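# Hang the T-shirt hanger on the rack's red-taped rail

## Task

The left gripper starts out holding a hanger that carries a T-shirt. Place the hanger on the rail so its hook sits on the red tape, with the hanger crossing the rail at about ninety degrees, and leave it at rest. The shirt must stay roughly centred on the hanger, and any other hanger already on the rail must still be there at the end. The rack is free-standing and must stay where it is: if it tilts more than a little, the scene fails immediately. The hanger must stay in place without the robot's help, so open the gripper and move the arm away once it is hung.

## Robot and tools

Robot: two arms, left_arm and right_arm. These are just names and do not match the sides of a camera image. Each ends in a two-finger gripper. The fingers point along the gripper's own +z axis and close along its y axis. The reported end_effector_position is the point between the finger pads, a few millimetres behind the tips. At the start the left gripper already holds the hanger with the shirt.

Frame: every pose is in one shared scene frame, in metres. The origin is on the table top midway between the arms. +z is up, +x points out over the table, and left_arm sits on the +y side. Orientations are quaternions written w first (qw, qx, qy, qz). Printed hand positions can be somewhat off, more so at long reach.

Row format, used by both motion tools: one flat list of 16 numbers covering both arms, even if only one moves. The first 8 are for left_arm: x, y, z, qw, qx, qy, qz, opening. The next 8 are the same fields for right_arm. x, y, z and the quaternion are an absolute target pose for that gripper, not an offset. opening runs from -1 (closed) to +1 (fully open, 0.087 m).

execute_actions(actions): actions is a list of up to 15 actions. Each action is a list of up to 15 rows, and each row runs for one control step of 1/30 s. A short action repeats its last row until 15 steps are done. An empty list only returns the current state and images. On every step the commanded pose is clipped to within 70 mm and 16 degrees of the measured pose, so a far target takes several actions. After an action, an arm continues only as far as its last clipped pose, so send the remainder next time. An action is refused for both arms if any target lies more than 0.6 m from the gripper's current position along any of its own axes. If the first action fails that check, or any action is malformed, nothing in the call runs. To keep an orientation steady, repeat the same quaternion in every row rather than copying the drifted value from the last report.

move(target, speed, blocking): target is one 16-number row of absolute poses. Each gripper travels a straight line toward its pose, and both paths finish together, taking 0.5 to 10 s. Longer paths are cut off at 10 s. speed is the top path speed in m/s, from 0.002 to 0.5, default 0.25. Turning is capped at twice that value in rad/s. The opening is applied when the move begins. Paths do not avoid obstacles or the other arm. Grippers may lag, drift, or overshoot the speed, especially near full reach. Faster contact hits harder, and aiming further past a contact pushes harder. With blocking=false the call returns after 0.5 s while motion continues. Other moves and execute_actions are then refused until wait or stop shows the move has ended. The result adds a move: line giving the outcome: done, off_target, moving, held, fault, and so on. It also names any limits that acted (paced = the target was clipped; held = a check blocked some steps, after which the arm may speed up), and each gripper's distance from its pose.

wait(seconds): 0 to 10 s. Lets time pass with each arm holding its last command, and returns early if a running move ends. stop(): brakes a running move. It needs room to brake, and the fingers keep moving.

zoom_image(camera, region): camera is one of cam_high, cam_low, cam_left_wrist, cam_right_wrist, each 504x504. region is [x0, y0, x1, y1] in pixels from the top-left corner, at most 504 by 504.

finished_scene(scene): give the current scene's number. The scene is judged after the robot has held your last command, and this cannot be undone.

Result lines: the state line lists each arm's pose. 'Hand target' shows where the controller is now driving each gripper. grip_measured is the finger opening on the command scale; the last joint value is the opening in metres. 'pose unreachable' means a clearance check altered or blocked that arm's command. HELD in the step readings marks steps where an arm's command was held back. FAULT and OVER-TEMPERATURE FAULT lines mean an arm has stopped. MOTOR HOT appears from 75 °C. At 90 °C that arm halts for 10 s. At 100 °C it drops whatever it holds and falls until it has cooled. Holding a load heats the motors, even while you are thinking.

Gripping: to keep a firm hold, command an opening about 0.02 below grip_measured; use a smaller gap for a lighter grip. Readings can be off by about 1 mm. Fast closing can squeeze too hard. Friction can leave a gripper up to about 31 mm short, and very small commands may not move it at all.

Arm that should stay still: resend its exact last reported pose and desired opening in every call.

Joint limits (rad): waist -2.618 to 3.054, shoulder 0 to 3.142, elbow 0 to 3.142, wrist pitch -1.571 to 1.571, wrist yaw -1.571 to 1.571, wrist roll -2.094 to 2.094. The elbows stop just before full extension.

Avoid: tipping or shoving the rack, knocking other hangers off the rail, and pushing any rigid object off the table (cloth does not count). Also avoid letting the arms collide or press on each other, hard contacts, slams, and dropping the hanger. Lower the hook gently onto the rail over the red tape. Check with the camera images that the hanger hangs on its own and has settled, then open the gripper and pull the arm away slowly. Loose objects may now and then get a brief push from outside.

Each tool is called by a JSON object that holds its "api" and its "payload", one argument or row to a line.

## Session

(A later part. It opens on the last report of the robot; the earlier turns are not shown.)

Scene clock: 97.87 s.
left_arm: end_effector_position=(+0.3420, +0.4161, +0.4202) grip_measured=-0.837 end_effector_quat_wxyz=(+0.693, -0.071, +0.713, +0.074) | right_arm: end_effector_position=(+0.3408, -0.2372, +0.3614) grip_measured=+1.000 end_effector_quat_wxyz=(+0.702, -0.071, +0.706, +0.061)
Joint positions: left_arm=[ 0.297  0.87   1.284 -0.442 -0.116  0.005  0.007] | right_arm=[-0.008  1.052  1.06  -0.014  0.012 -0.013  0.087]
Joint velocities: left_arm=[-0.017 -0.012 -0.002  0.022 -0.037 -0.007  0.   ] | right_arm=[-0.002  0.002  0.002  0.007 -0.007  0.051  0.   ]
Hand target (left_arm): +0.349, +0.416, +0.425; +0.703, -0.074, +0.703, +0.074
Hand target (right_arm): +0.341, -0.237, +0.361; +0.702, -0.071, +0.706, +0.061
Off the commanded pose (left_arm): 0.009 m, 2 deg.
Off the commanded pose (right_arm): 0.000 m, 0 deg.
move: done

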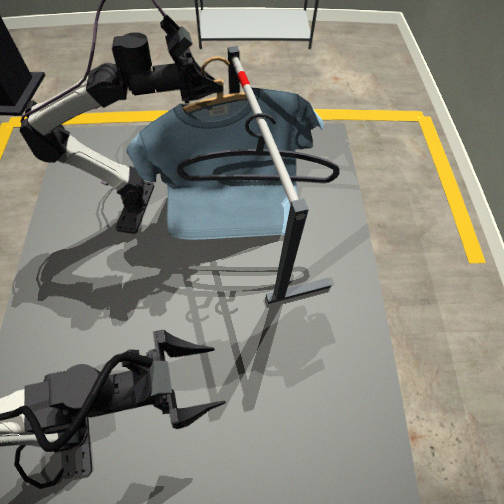

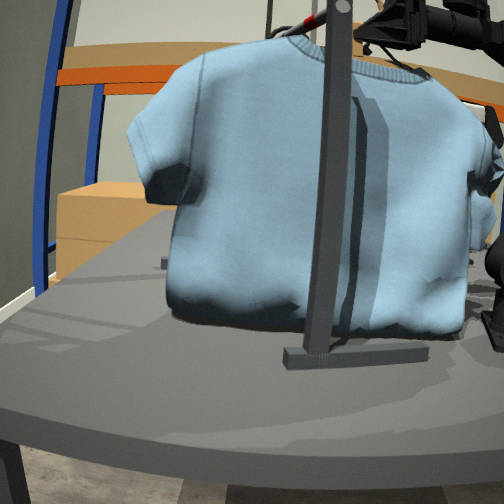

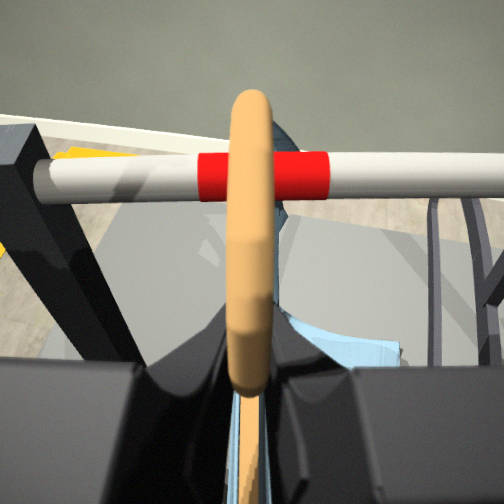

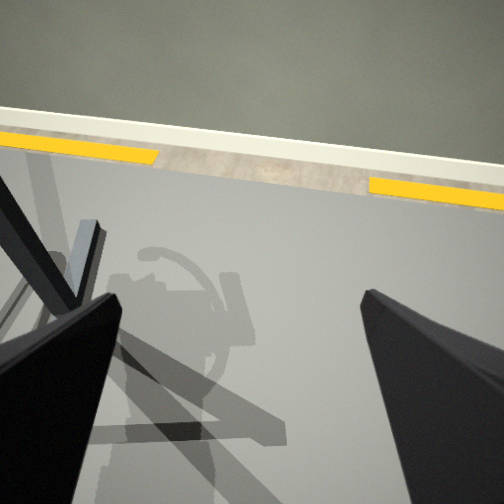

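{"api": "move", "payload": {
  "target": [0.405,0.424,0.407,0.703,-0.074,0.703,0.074,-0.9, 0.3408,-0.2372,0.3614,0.702,-0.071,0.706,0.061,1],
  "speed": 0.05
}}

{"api": "zoom_image", "payload": {
  "camera": "cam_high",
  "region": [130,20,330,170]
}}

Scene clock: 103.63 s.
left_arm: end_effector_position=(+0.3976, +0.4214, +0.4024) grip_measured=-0.837 end_effector_quat_wxyz=(+0.692, -0.071, +0.715, +0.075) | right_arm: end_effector_position=(+0.3408, -0.2372, +0.3614) grip_measured=+1.000 end_effector_quat_wxyz=(+0.702, -0.071, +0.706, +0.061)
Joint positions: left_arm=[ 0.297  1.017  1.245 -0.261 -0.117  0.005  0.007] | right_arm=[-0.008  1.052  1.06  -0.014  0.012 -0.013  0.087]
Joint velocities: left_arm=[ 0.007 -0.007  0.002 -0.037  0.037  0.022 -0.   ] | right_arm=[-0.012  0.012  0.007  0.022 -0.037  0.051  0.   ]
Hand target (left_arm): +0.404, +0.425, +0.407; +0.703, -0.074, +0.704, +0.074
Hand target (right_arm): +0.341, -0.237, +0.361; +0.702, -0.071, +0.706, +0.061
Off the commanded pose (left_arm): 0.009 m, 2 deg.
Off the commanded pose (right_arm): 0.000 m, 0 deg.
move: done

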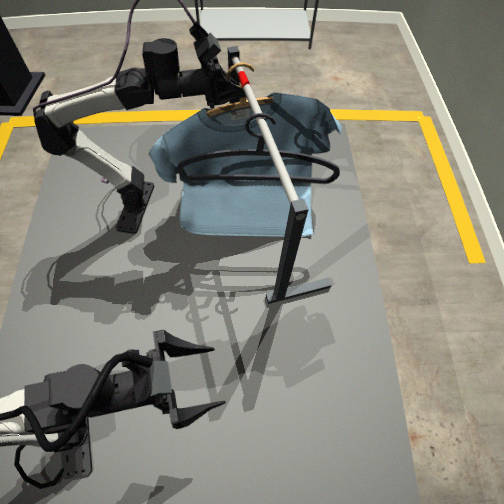

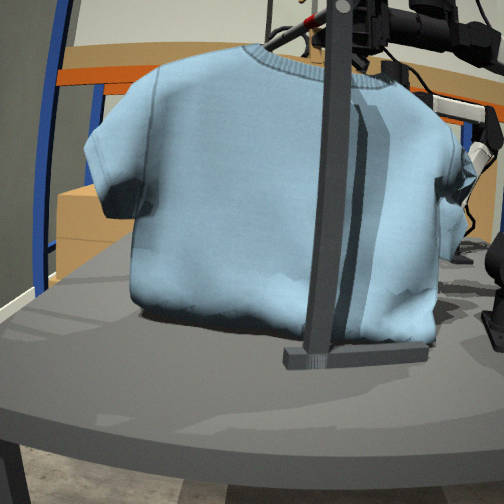

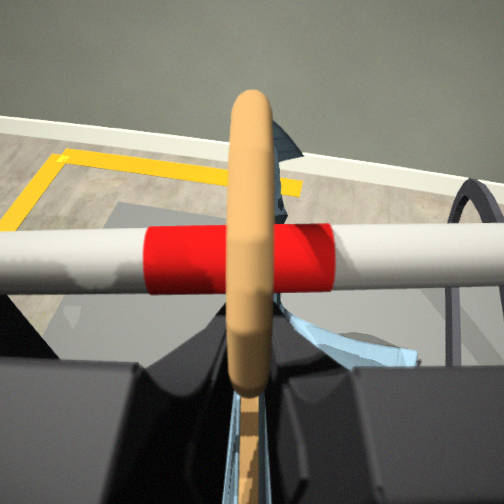

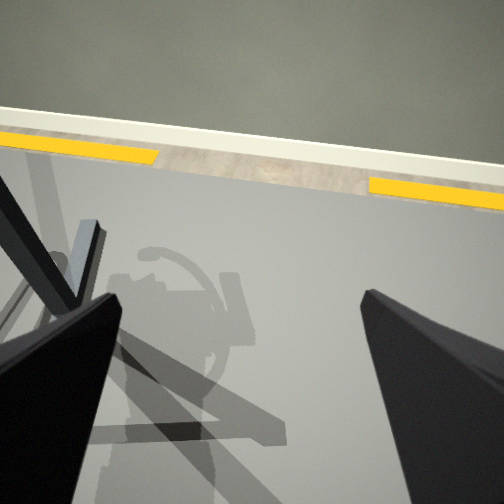

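Region (130, 20, 330, 170) of cam_high's 504x504 image, scaled by 2.520, with more detail than that image has; it fills the top 378 rows of this view, and the rest is white.

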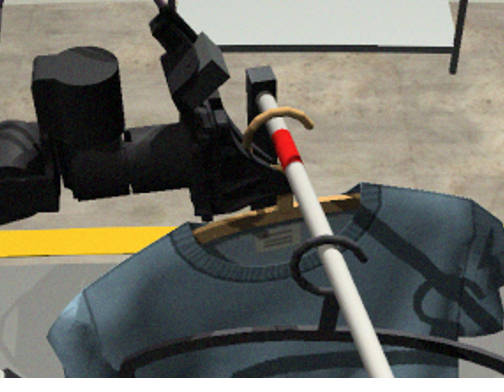

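Rail is inside the hook. Lower 2 cm, release, retreat.

{"api": "move", "payload": {
  "target": [0.403,0.424,0.384,0.703,-0.074,0.703,0.074,-0.9, 0.3408,-0.2372,0.3614,0.702,-0.071,0.706,0.061,1],
  "speed": 0.03
}}

{"api": "move", "payload": {
  "target": [0.403,0.424,0.384,0.703,-0.074,0.703,0.074,-0.3, 0.3408,-0.2372,0.3614,0.702,-0.071,0.706,0.061,1]
}}

{"api": "move", "payload": {
  "target": [0.30,0.405,0.40,0.703,-0.074,0.703,0.074,-0.3, 0.3408,-0.2372,0.3614,0.702,-0.071,0.706,0.061,1],
  "speed": 0.08
}}

{"api": "move", "payload": {
  "target": [0.25,0.40,0.50,0.703,-0.074,0.703,0.074,-0.3, 0.3408,-0.2372,0.3614,0.702,-0.071,0.706,0.061,1]
}}

{"api": "wait", "payload": {
  "seconds": 3
}}

Scene clock: 110.10 s.
left_arm: end_effector_position=(+0.4074, +0.4223, +0.3690) grip_measured=-0.837 end_effector_quat_wxyz=(+0.681, -0.071, +0.725, +0.075) | right_arm: end_effector_position=(+0.3408, -0.2372, +0.3614) grip_measured=+1.000 end_effector_quat_wxyz=(+0.702, -0.071, +0.706, +0.061)
Joint positions: left_arm=[ 0.297  1.017  1.132 -0.177 -0.117  0.005  0.007] | right_arm=[-0.008  1.052  1.06  -0.014  0.012 -0.013  0.087]
Joint velocities: left_arm=[-0.007 -0.002  0.007 -0.037 -0.007  0.066 -0.   ] | right_arm=[ 0.007 -0.002 -0.017 -0.022  0.007 -0.11   0.   ]
Hand target (left_arm): +0.403, +0.424, +0.384; +0.703, -0.074, +0.704, +0.074
Hand target (right_arm): +0.341, -0.237, +0.361; +0.702, -0.071, +0.706, +0.061
Off the commanded pose (left_arm): 0.016 m, 4 deg.
Off the commanded pose (right_arm): 0.000 m, 0 deg.
move: off_target (left_arm)

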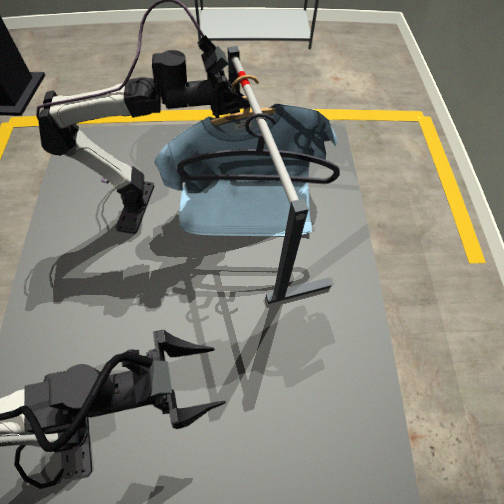

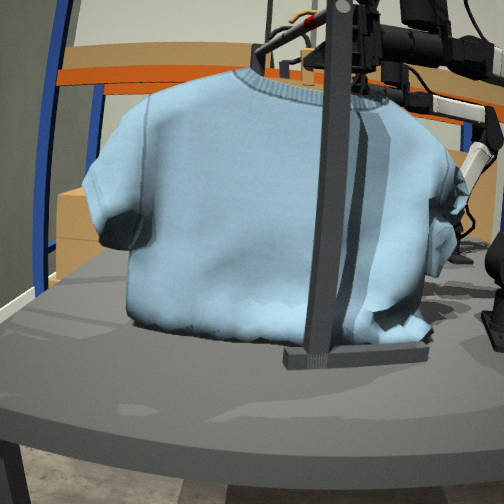

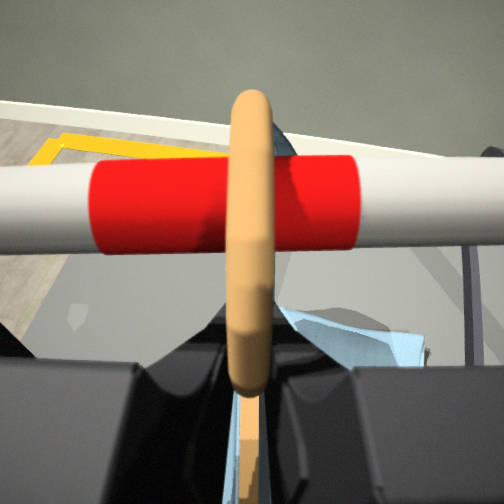

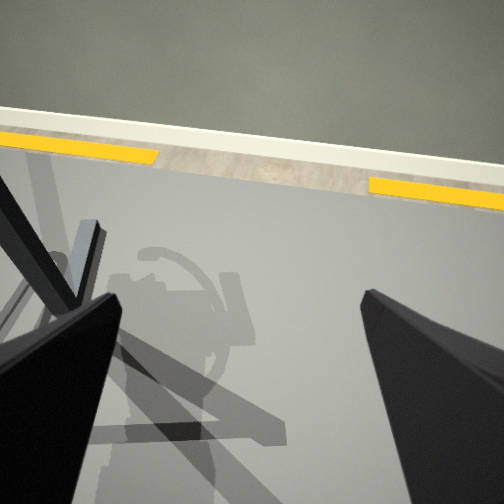

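Scene clock: 110.87 s.
left_arm: end_effector_position=(+0.4093, +0.4224, +0.3779) grip_measured=-0.300 end_effector_quat_wxyz=(+0.694, -0.071, +0.712, +0.075) | right_arm: end_effector_position=(+0.3408, -0.2372, +0.3614) grip_measured=+1.000 end_effector_quat_wxyz=(+0.702, -0.071, +0.706, +0.061)
Joint positions: left_arm=[ 0.297  1.017  1.132 -0.141 -0.117  0.005  0.031] | right_arm=[-0.008  1.052  1.06  -0.014  0.012 -0.013  0.087]
Joint velocities: left_arm=[-0.012  0.002  0.007  0.022  0.022 -0.037  0.   ] | right_arm=[ 0.007 -0.002 -0.002 -0.051  0.007 -0.022  0.   ]
Hand target (left_arm): +0.403, +0.424, +0.384; +0.703, -0.074, +0.703, +0.074
Hand target (right_arm): +0.341, -0.237, +0.361; +0.702, -0.071, +0.706, +0.061
Off the commanded pose (left_arm): 0.009 m, 2 deg.
Off the commanded pose (right_arm): 0.000 m, 0 deg.
move: done

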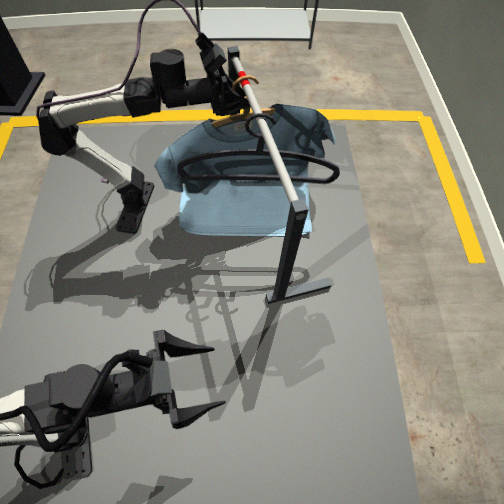

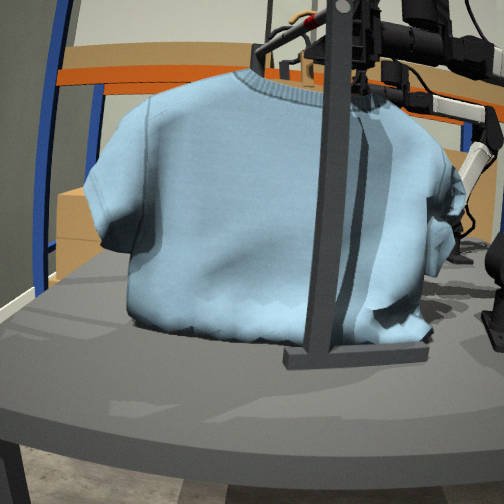

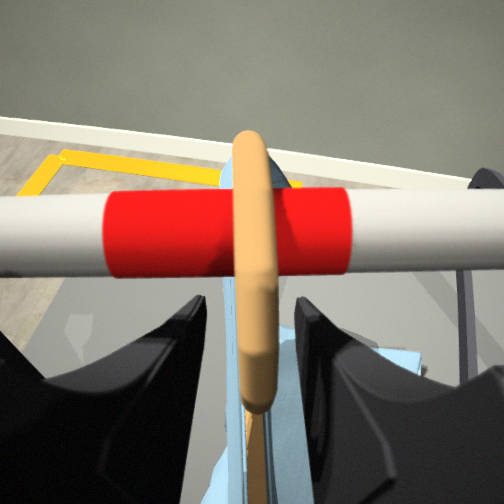

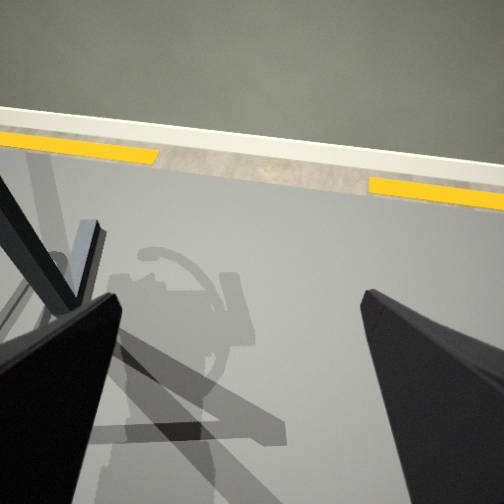

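Scene clock: 112.80 s.
left_arm: end_effector_position=(+0.3076, +0.4045, +0.3994) grip_measured=-0.300 end_effector_quat_wxyz=(+0.704, -0.071, +0.703, +0.075) | right_arm: end_effector_position=(+0.3408, -0.2372, +0.3614) grip_measured=+1.000 end_effector_quat_wxyz=(+0.702, -0.071, +0.706, +0.061)
Joint positions: left_arm=[ 0.199  0.695  1.132 -0.436 -0.215  0.005  0.031] | right_arm=[-0.008  1.052  1.06  -0.014  0.012 -0.013  0.087]
Joint velocities: left_arm=[ 0.002 -0.017  0.007 -0.022 -0.022 -0.007 -0.   ] | right_arm=[-0.022 -0.002 -0.012 -0.037  0.007  0.022  0.   ]
Hand target (left_arm): +0.301, +0.404, +0.399; +0.703, -0.073, +0.703, +0.074
Hand target (right_arm): +0.341, -0.237, +0.361; +0.702, -0.071, +0.706, +0.061
Off the commanded pose (left_arm): 0.008 m, 0 deg.
Off the commanded pose (right_arm): 0.000 m, 0 deg.
move: done

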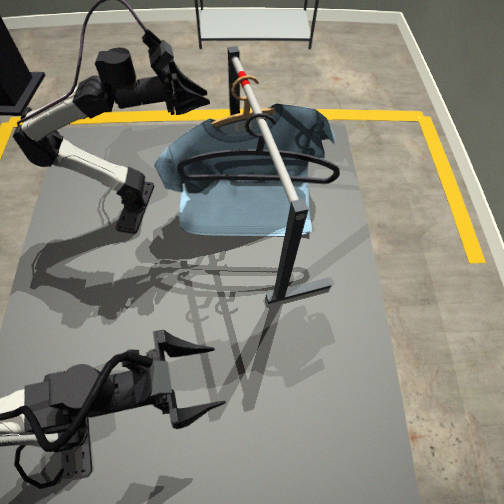

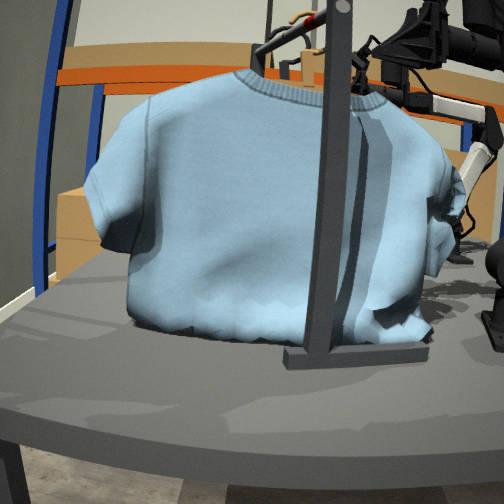

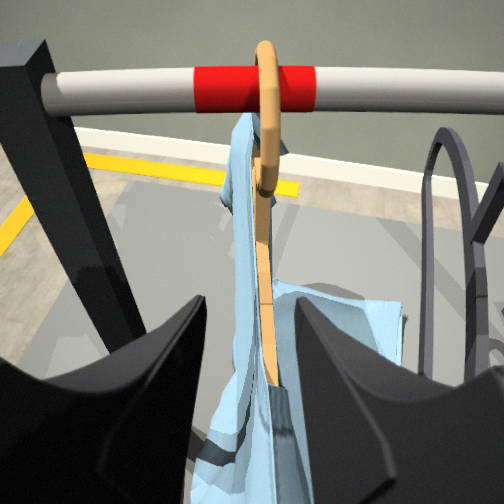

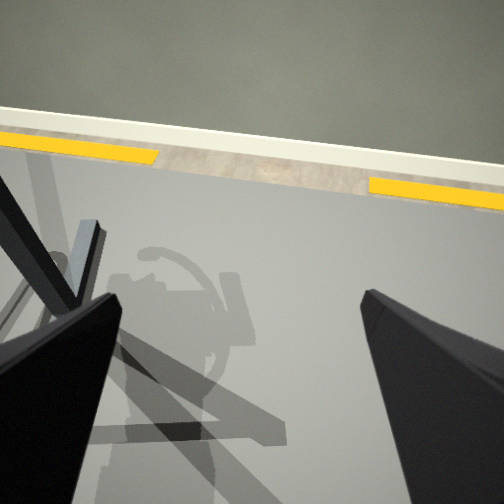

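Scene clock: 114.10 s.
left_arm: end_effector_position=(+0.2468, +0.3996, +0.5041) grip_measured=-0.300 end_effector_quat_wxyz=(+0.712, -0.072, +0.695, +0.071) | right_arm: end_effector_position=(+0.3408, -0.2372, +0.3614) grip_measured=+1.000 end_effector_quat_wxyz=(+0.702, -0.071, +0.706, +0.061)
Joint positions: left_arm=[ 0.03   0.847  1.739 -0.867 -0.379  0.005  0.031] | right_arm=[-0.008  1.052  1.06  -0.014  0.012 -0.013  0.087]
Joint velocities: left_arm=[-0.012  0.012 -0.012 -0.022 -0.037  0.022  0.   ] | right_arm=[ 0.002 -0.007 -0.002 -0.007  0.007 -0.066  0.   ]
Hand target (left_arm): +0.250, +0.400, +0.501; +0.704, -0.073, +0.703, +0.074
Hand target (right_arm): +0.341, -0.237, +0.361; +0.702, -0.071, +0.706, +0.061
Off the commanded pose (left_arm): 0.005 m, 1 deg.
Off the commanded pose (right_arm): 0.000 m, 0 deg.
move: done

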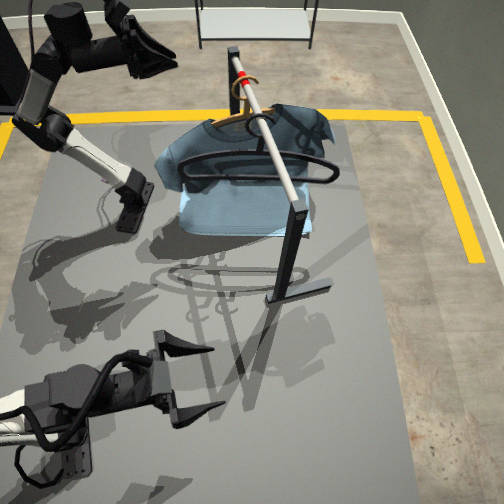

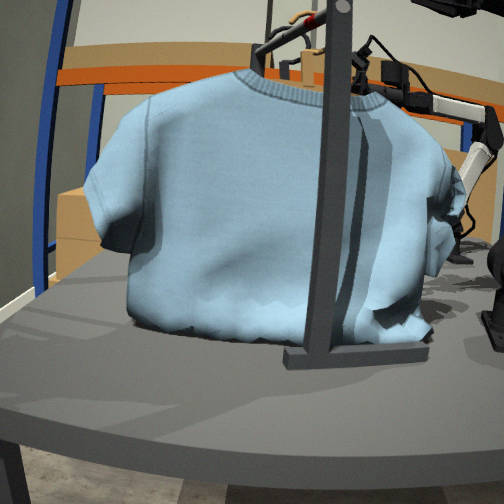

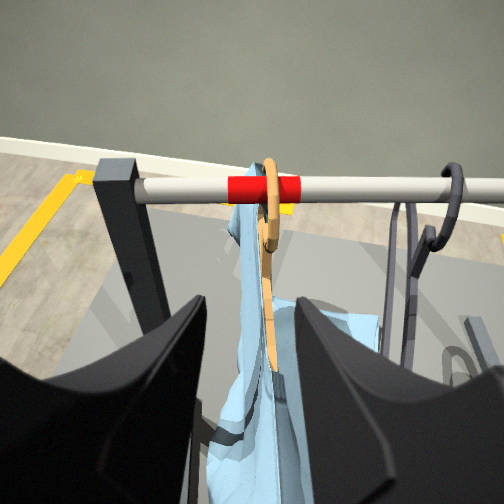

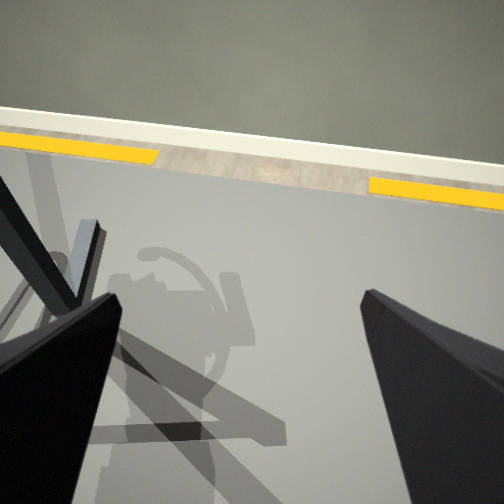

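Scene clock: 117.10 s.
left_arm: end_effector_position=(+0.2466, +0.4005, +0.5039) grip_measured=-0.300 end_effector_quat_wxyz=(+0.711, -0.074, +0.695, +0.073) | right_arm: end_effector_position=(+0.3408, -0.2372, +0.3614) grip_measured=+1.000 end_effector_quat_wxyz=(+0.702, -0.071, +0.706, +0.061)
Joint positions: left_arm=[ 0.029  0.847  1.739 -0.867 -0.385  0.005  0.031] | right_arm=[-0.008  1.052  1.06  -0.014  0.012 -0.013  0.087]
Joint velocities: left_arm=[-0.007  0.002 -0.012  0.095 -0.051  0.066 -0.   ] | right_arm=[ 0.002 -0.012  0.002  0.007 -0.037  0.051  0.   ]
Hand target (left_arm): +0.250, +0.400, +0.501; +0.703, -0.073, +0.703, +0.074
Hand target (right_arm): +0.341, -0.237, +0.361; +0.702, -0.071, +0.706, +0.061
Off the commanded pose (left_arm): 0.005 m, 1 deg.
Off the commanded pose (right_arm): 0.000 m, 0 deg.
wait: 3.00 s; at rest by 0.17 s

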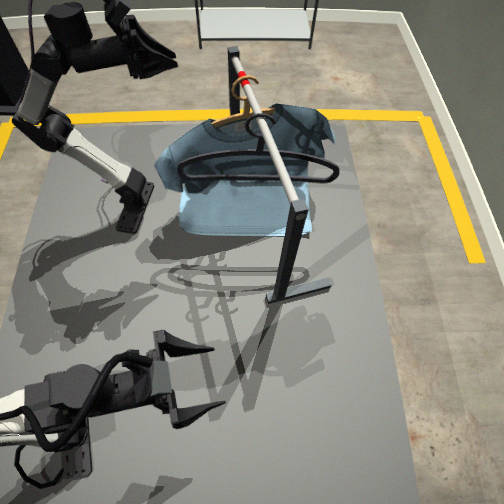

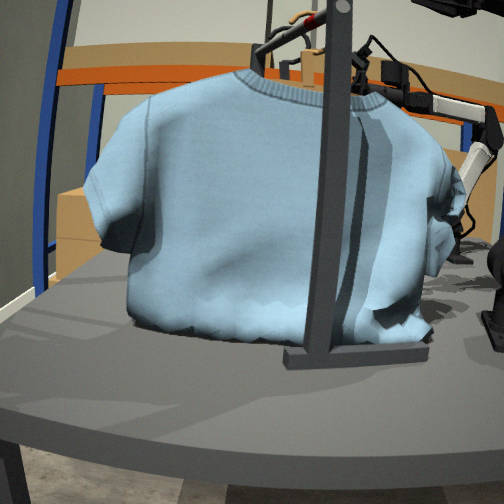

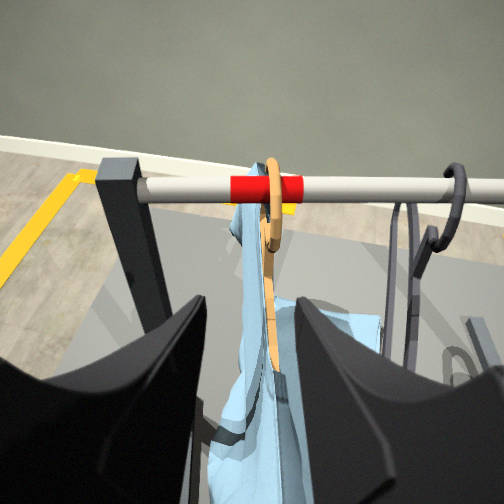

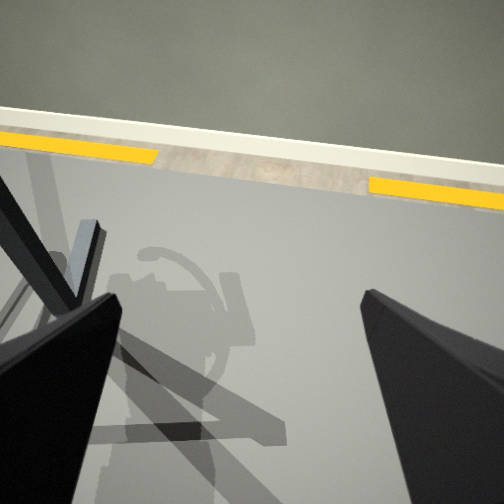

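{"api": "finished_scene", "payload": {
  "scene": 1
}}

The scene is finished: the task was done.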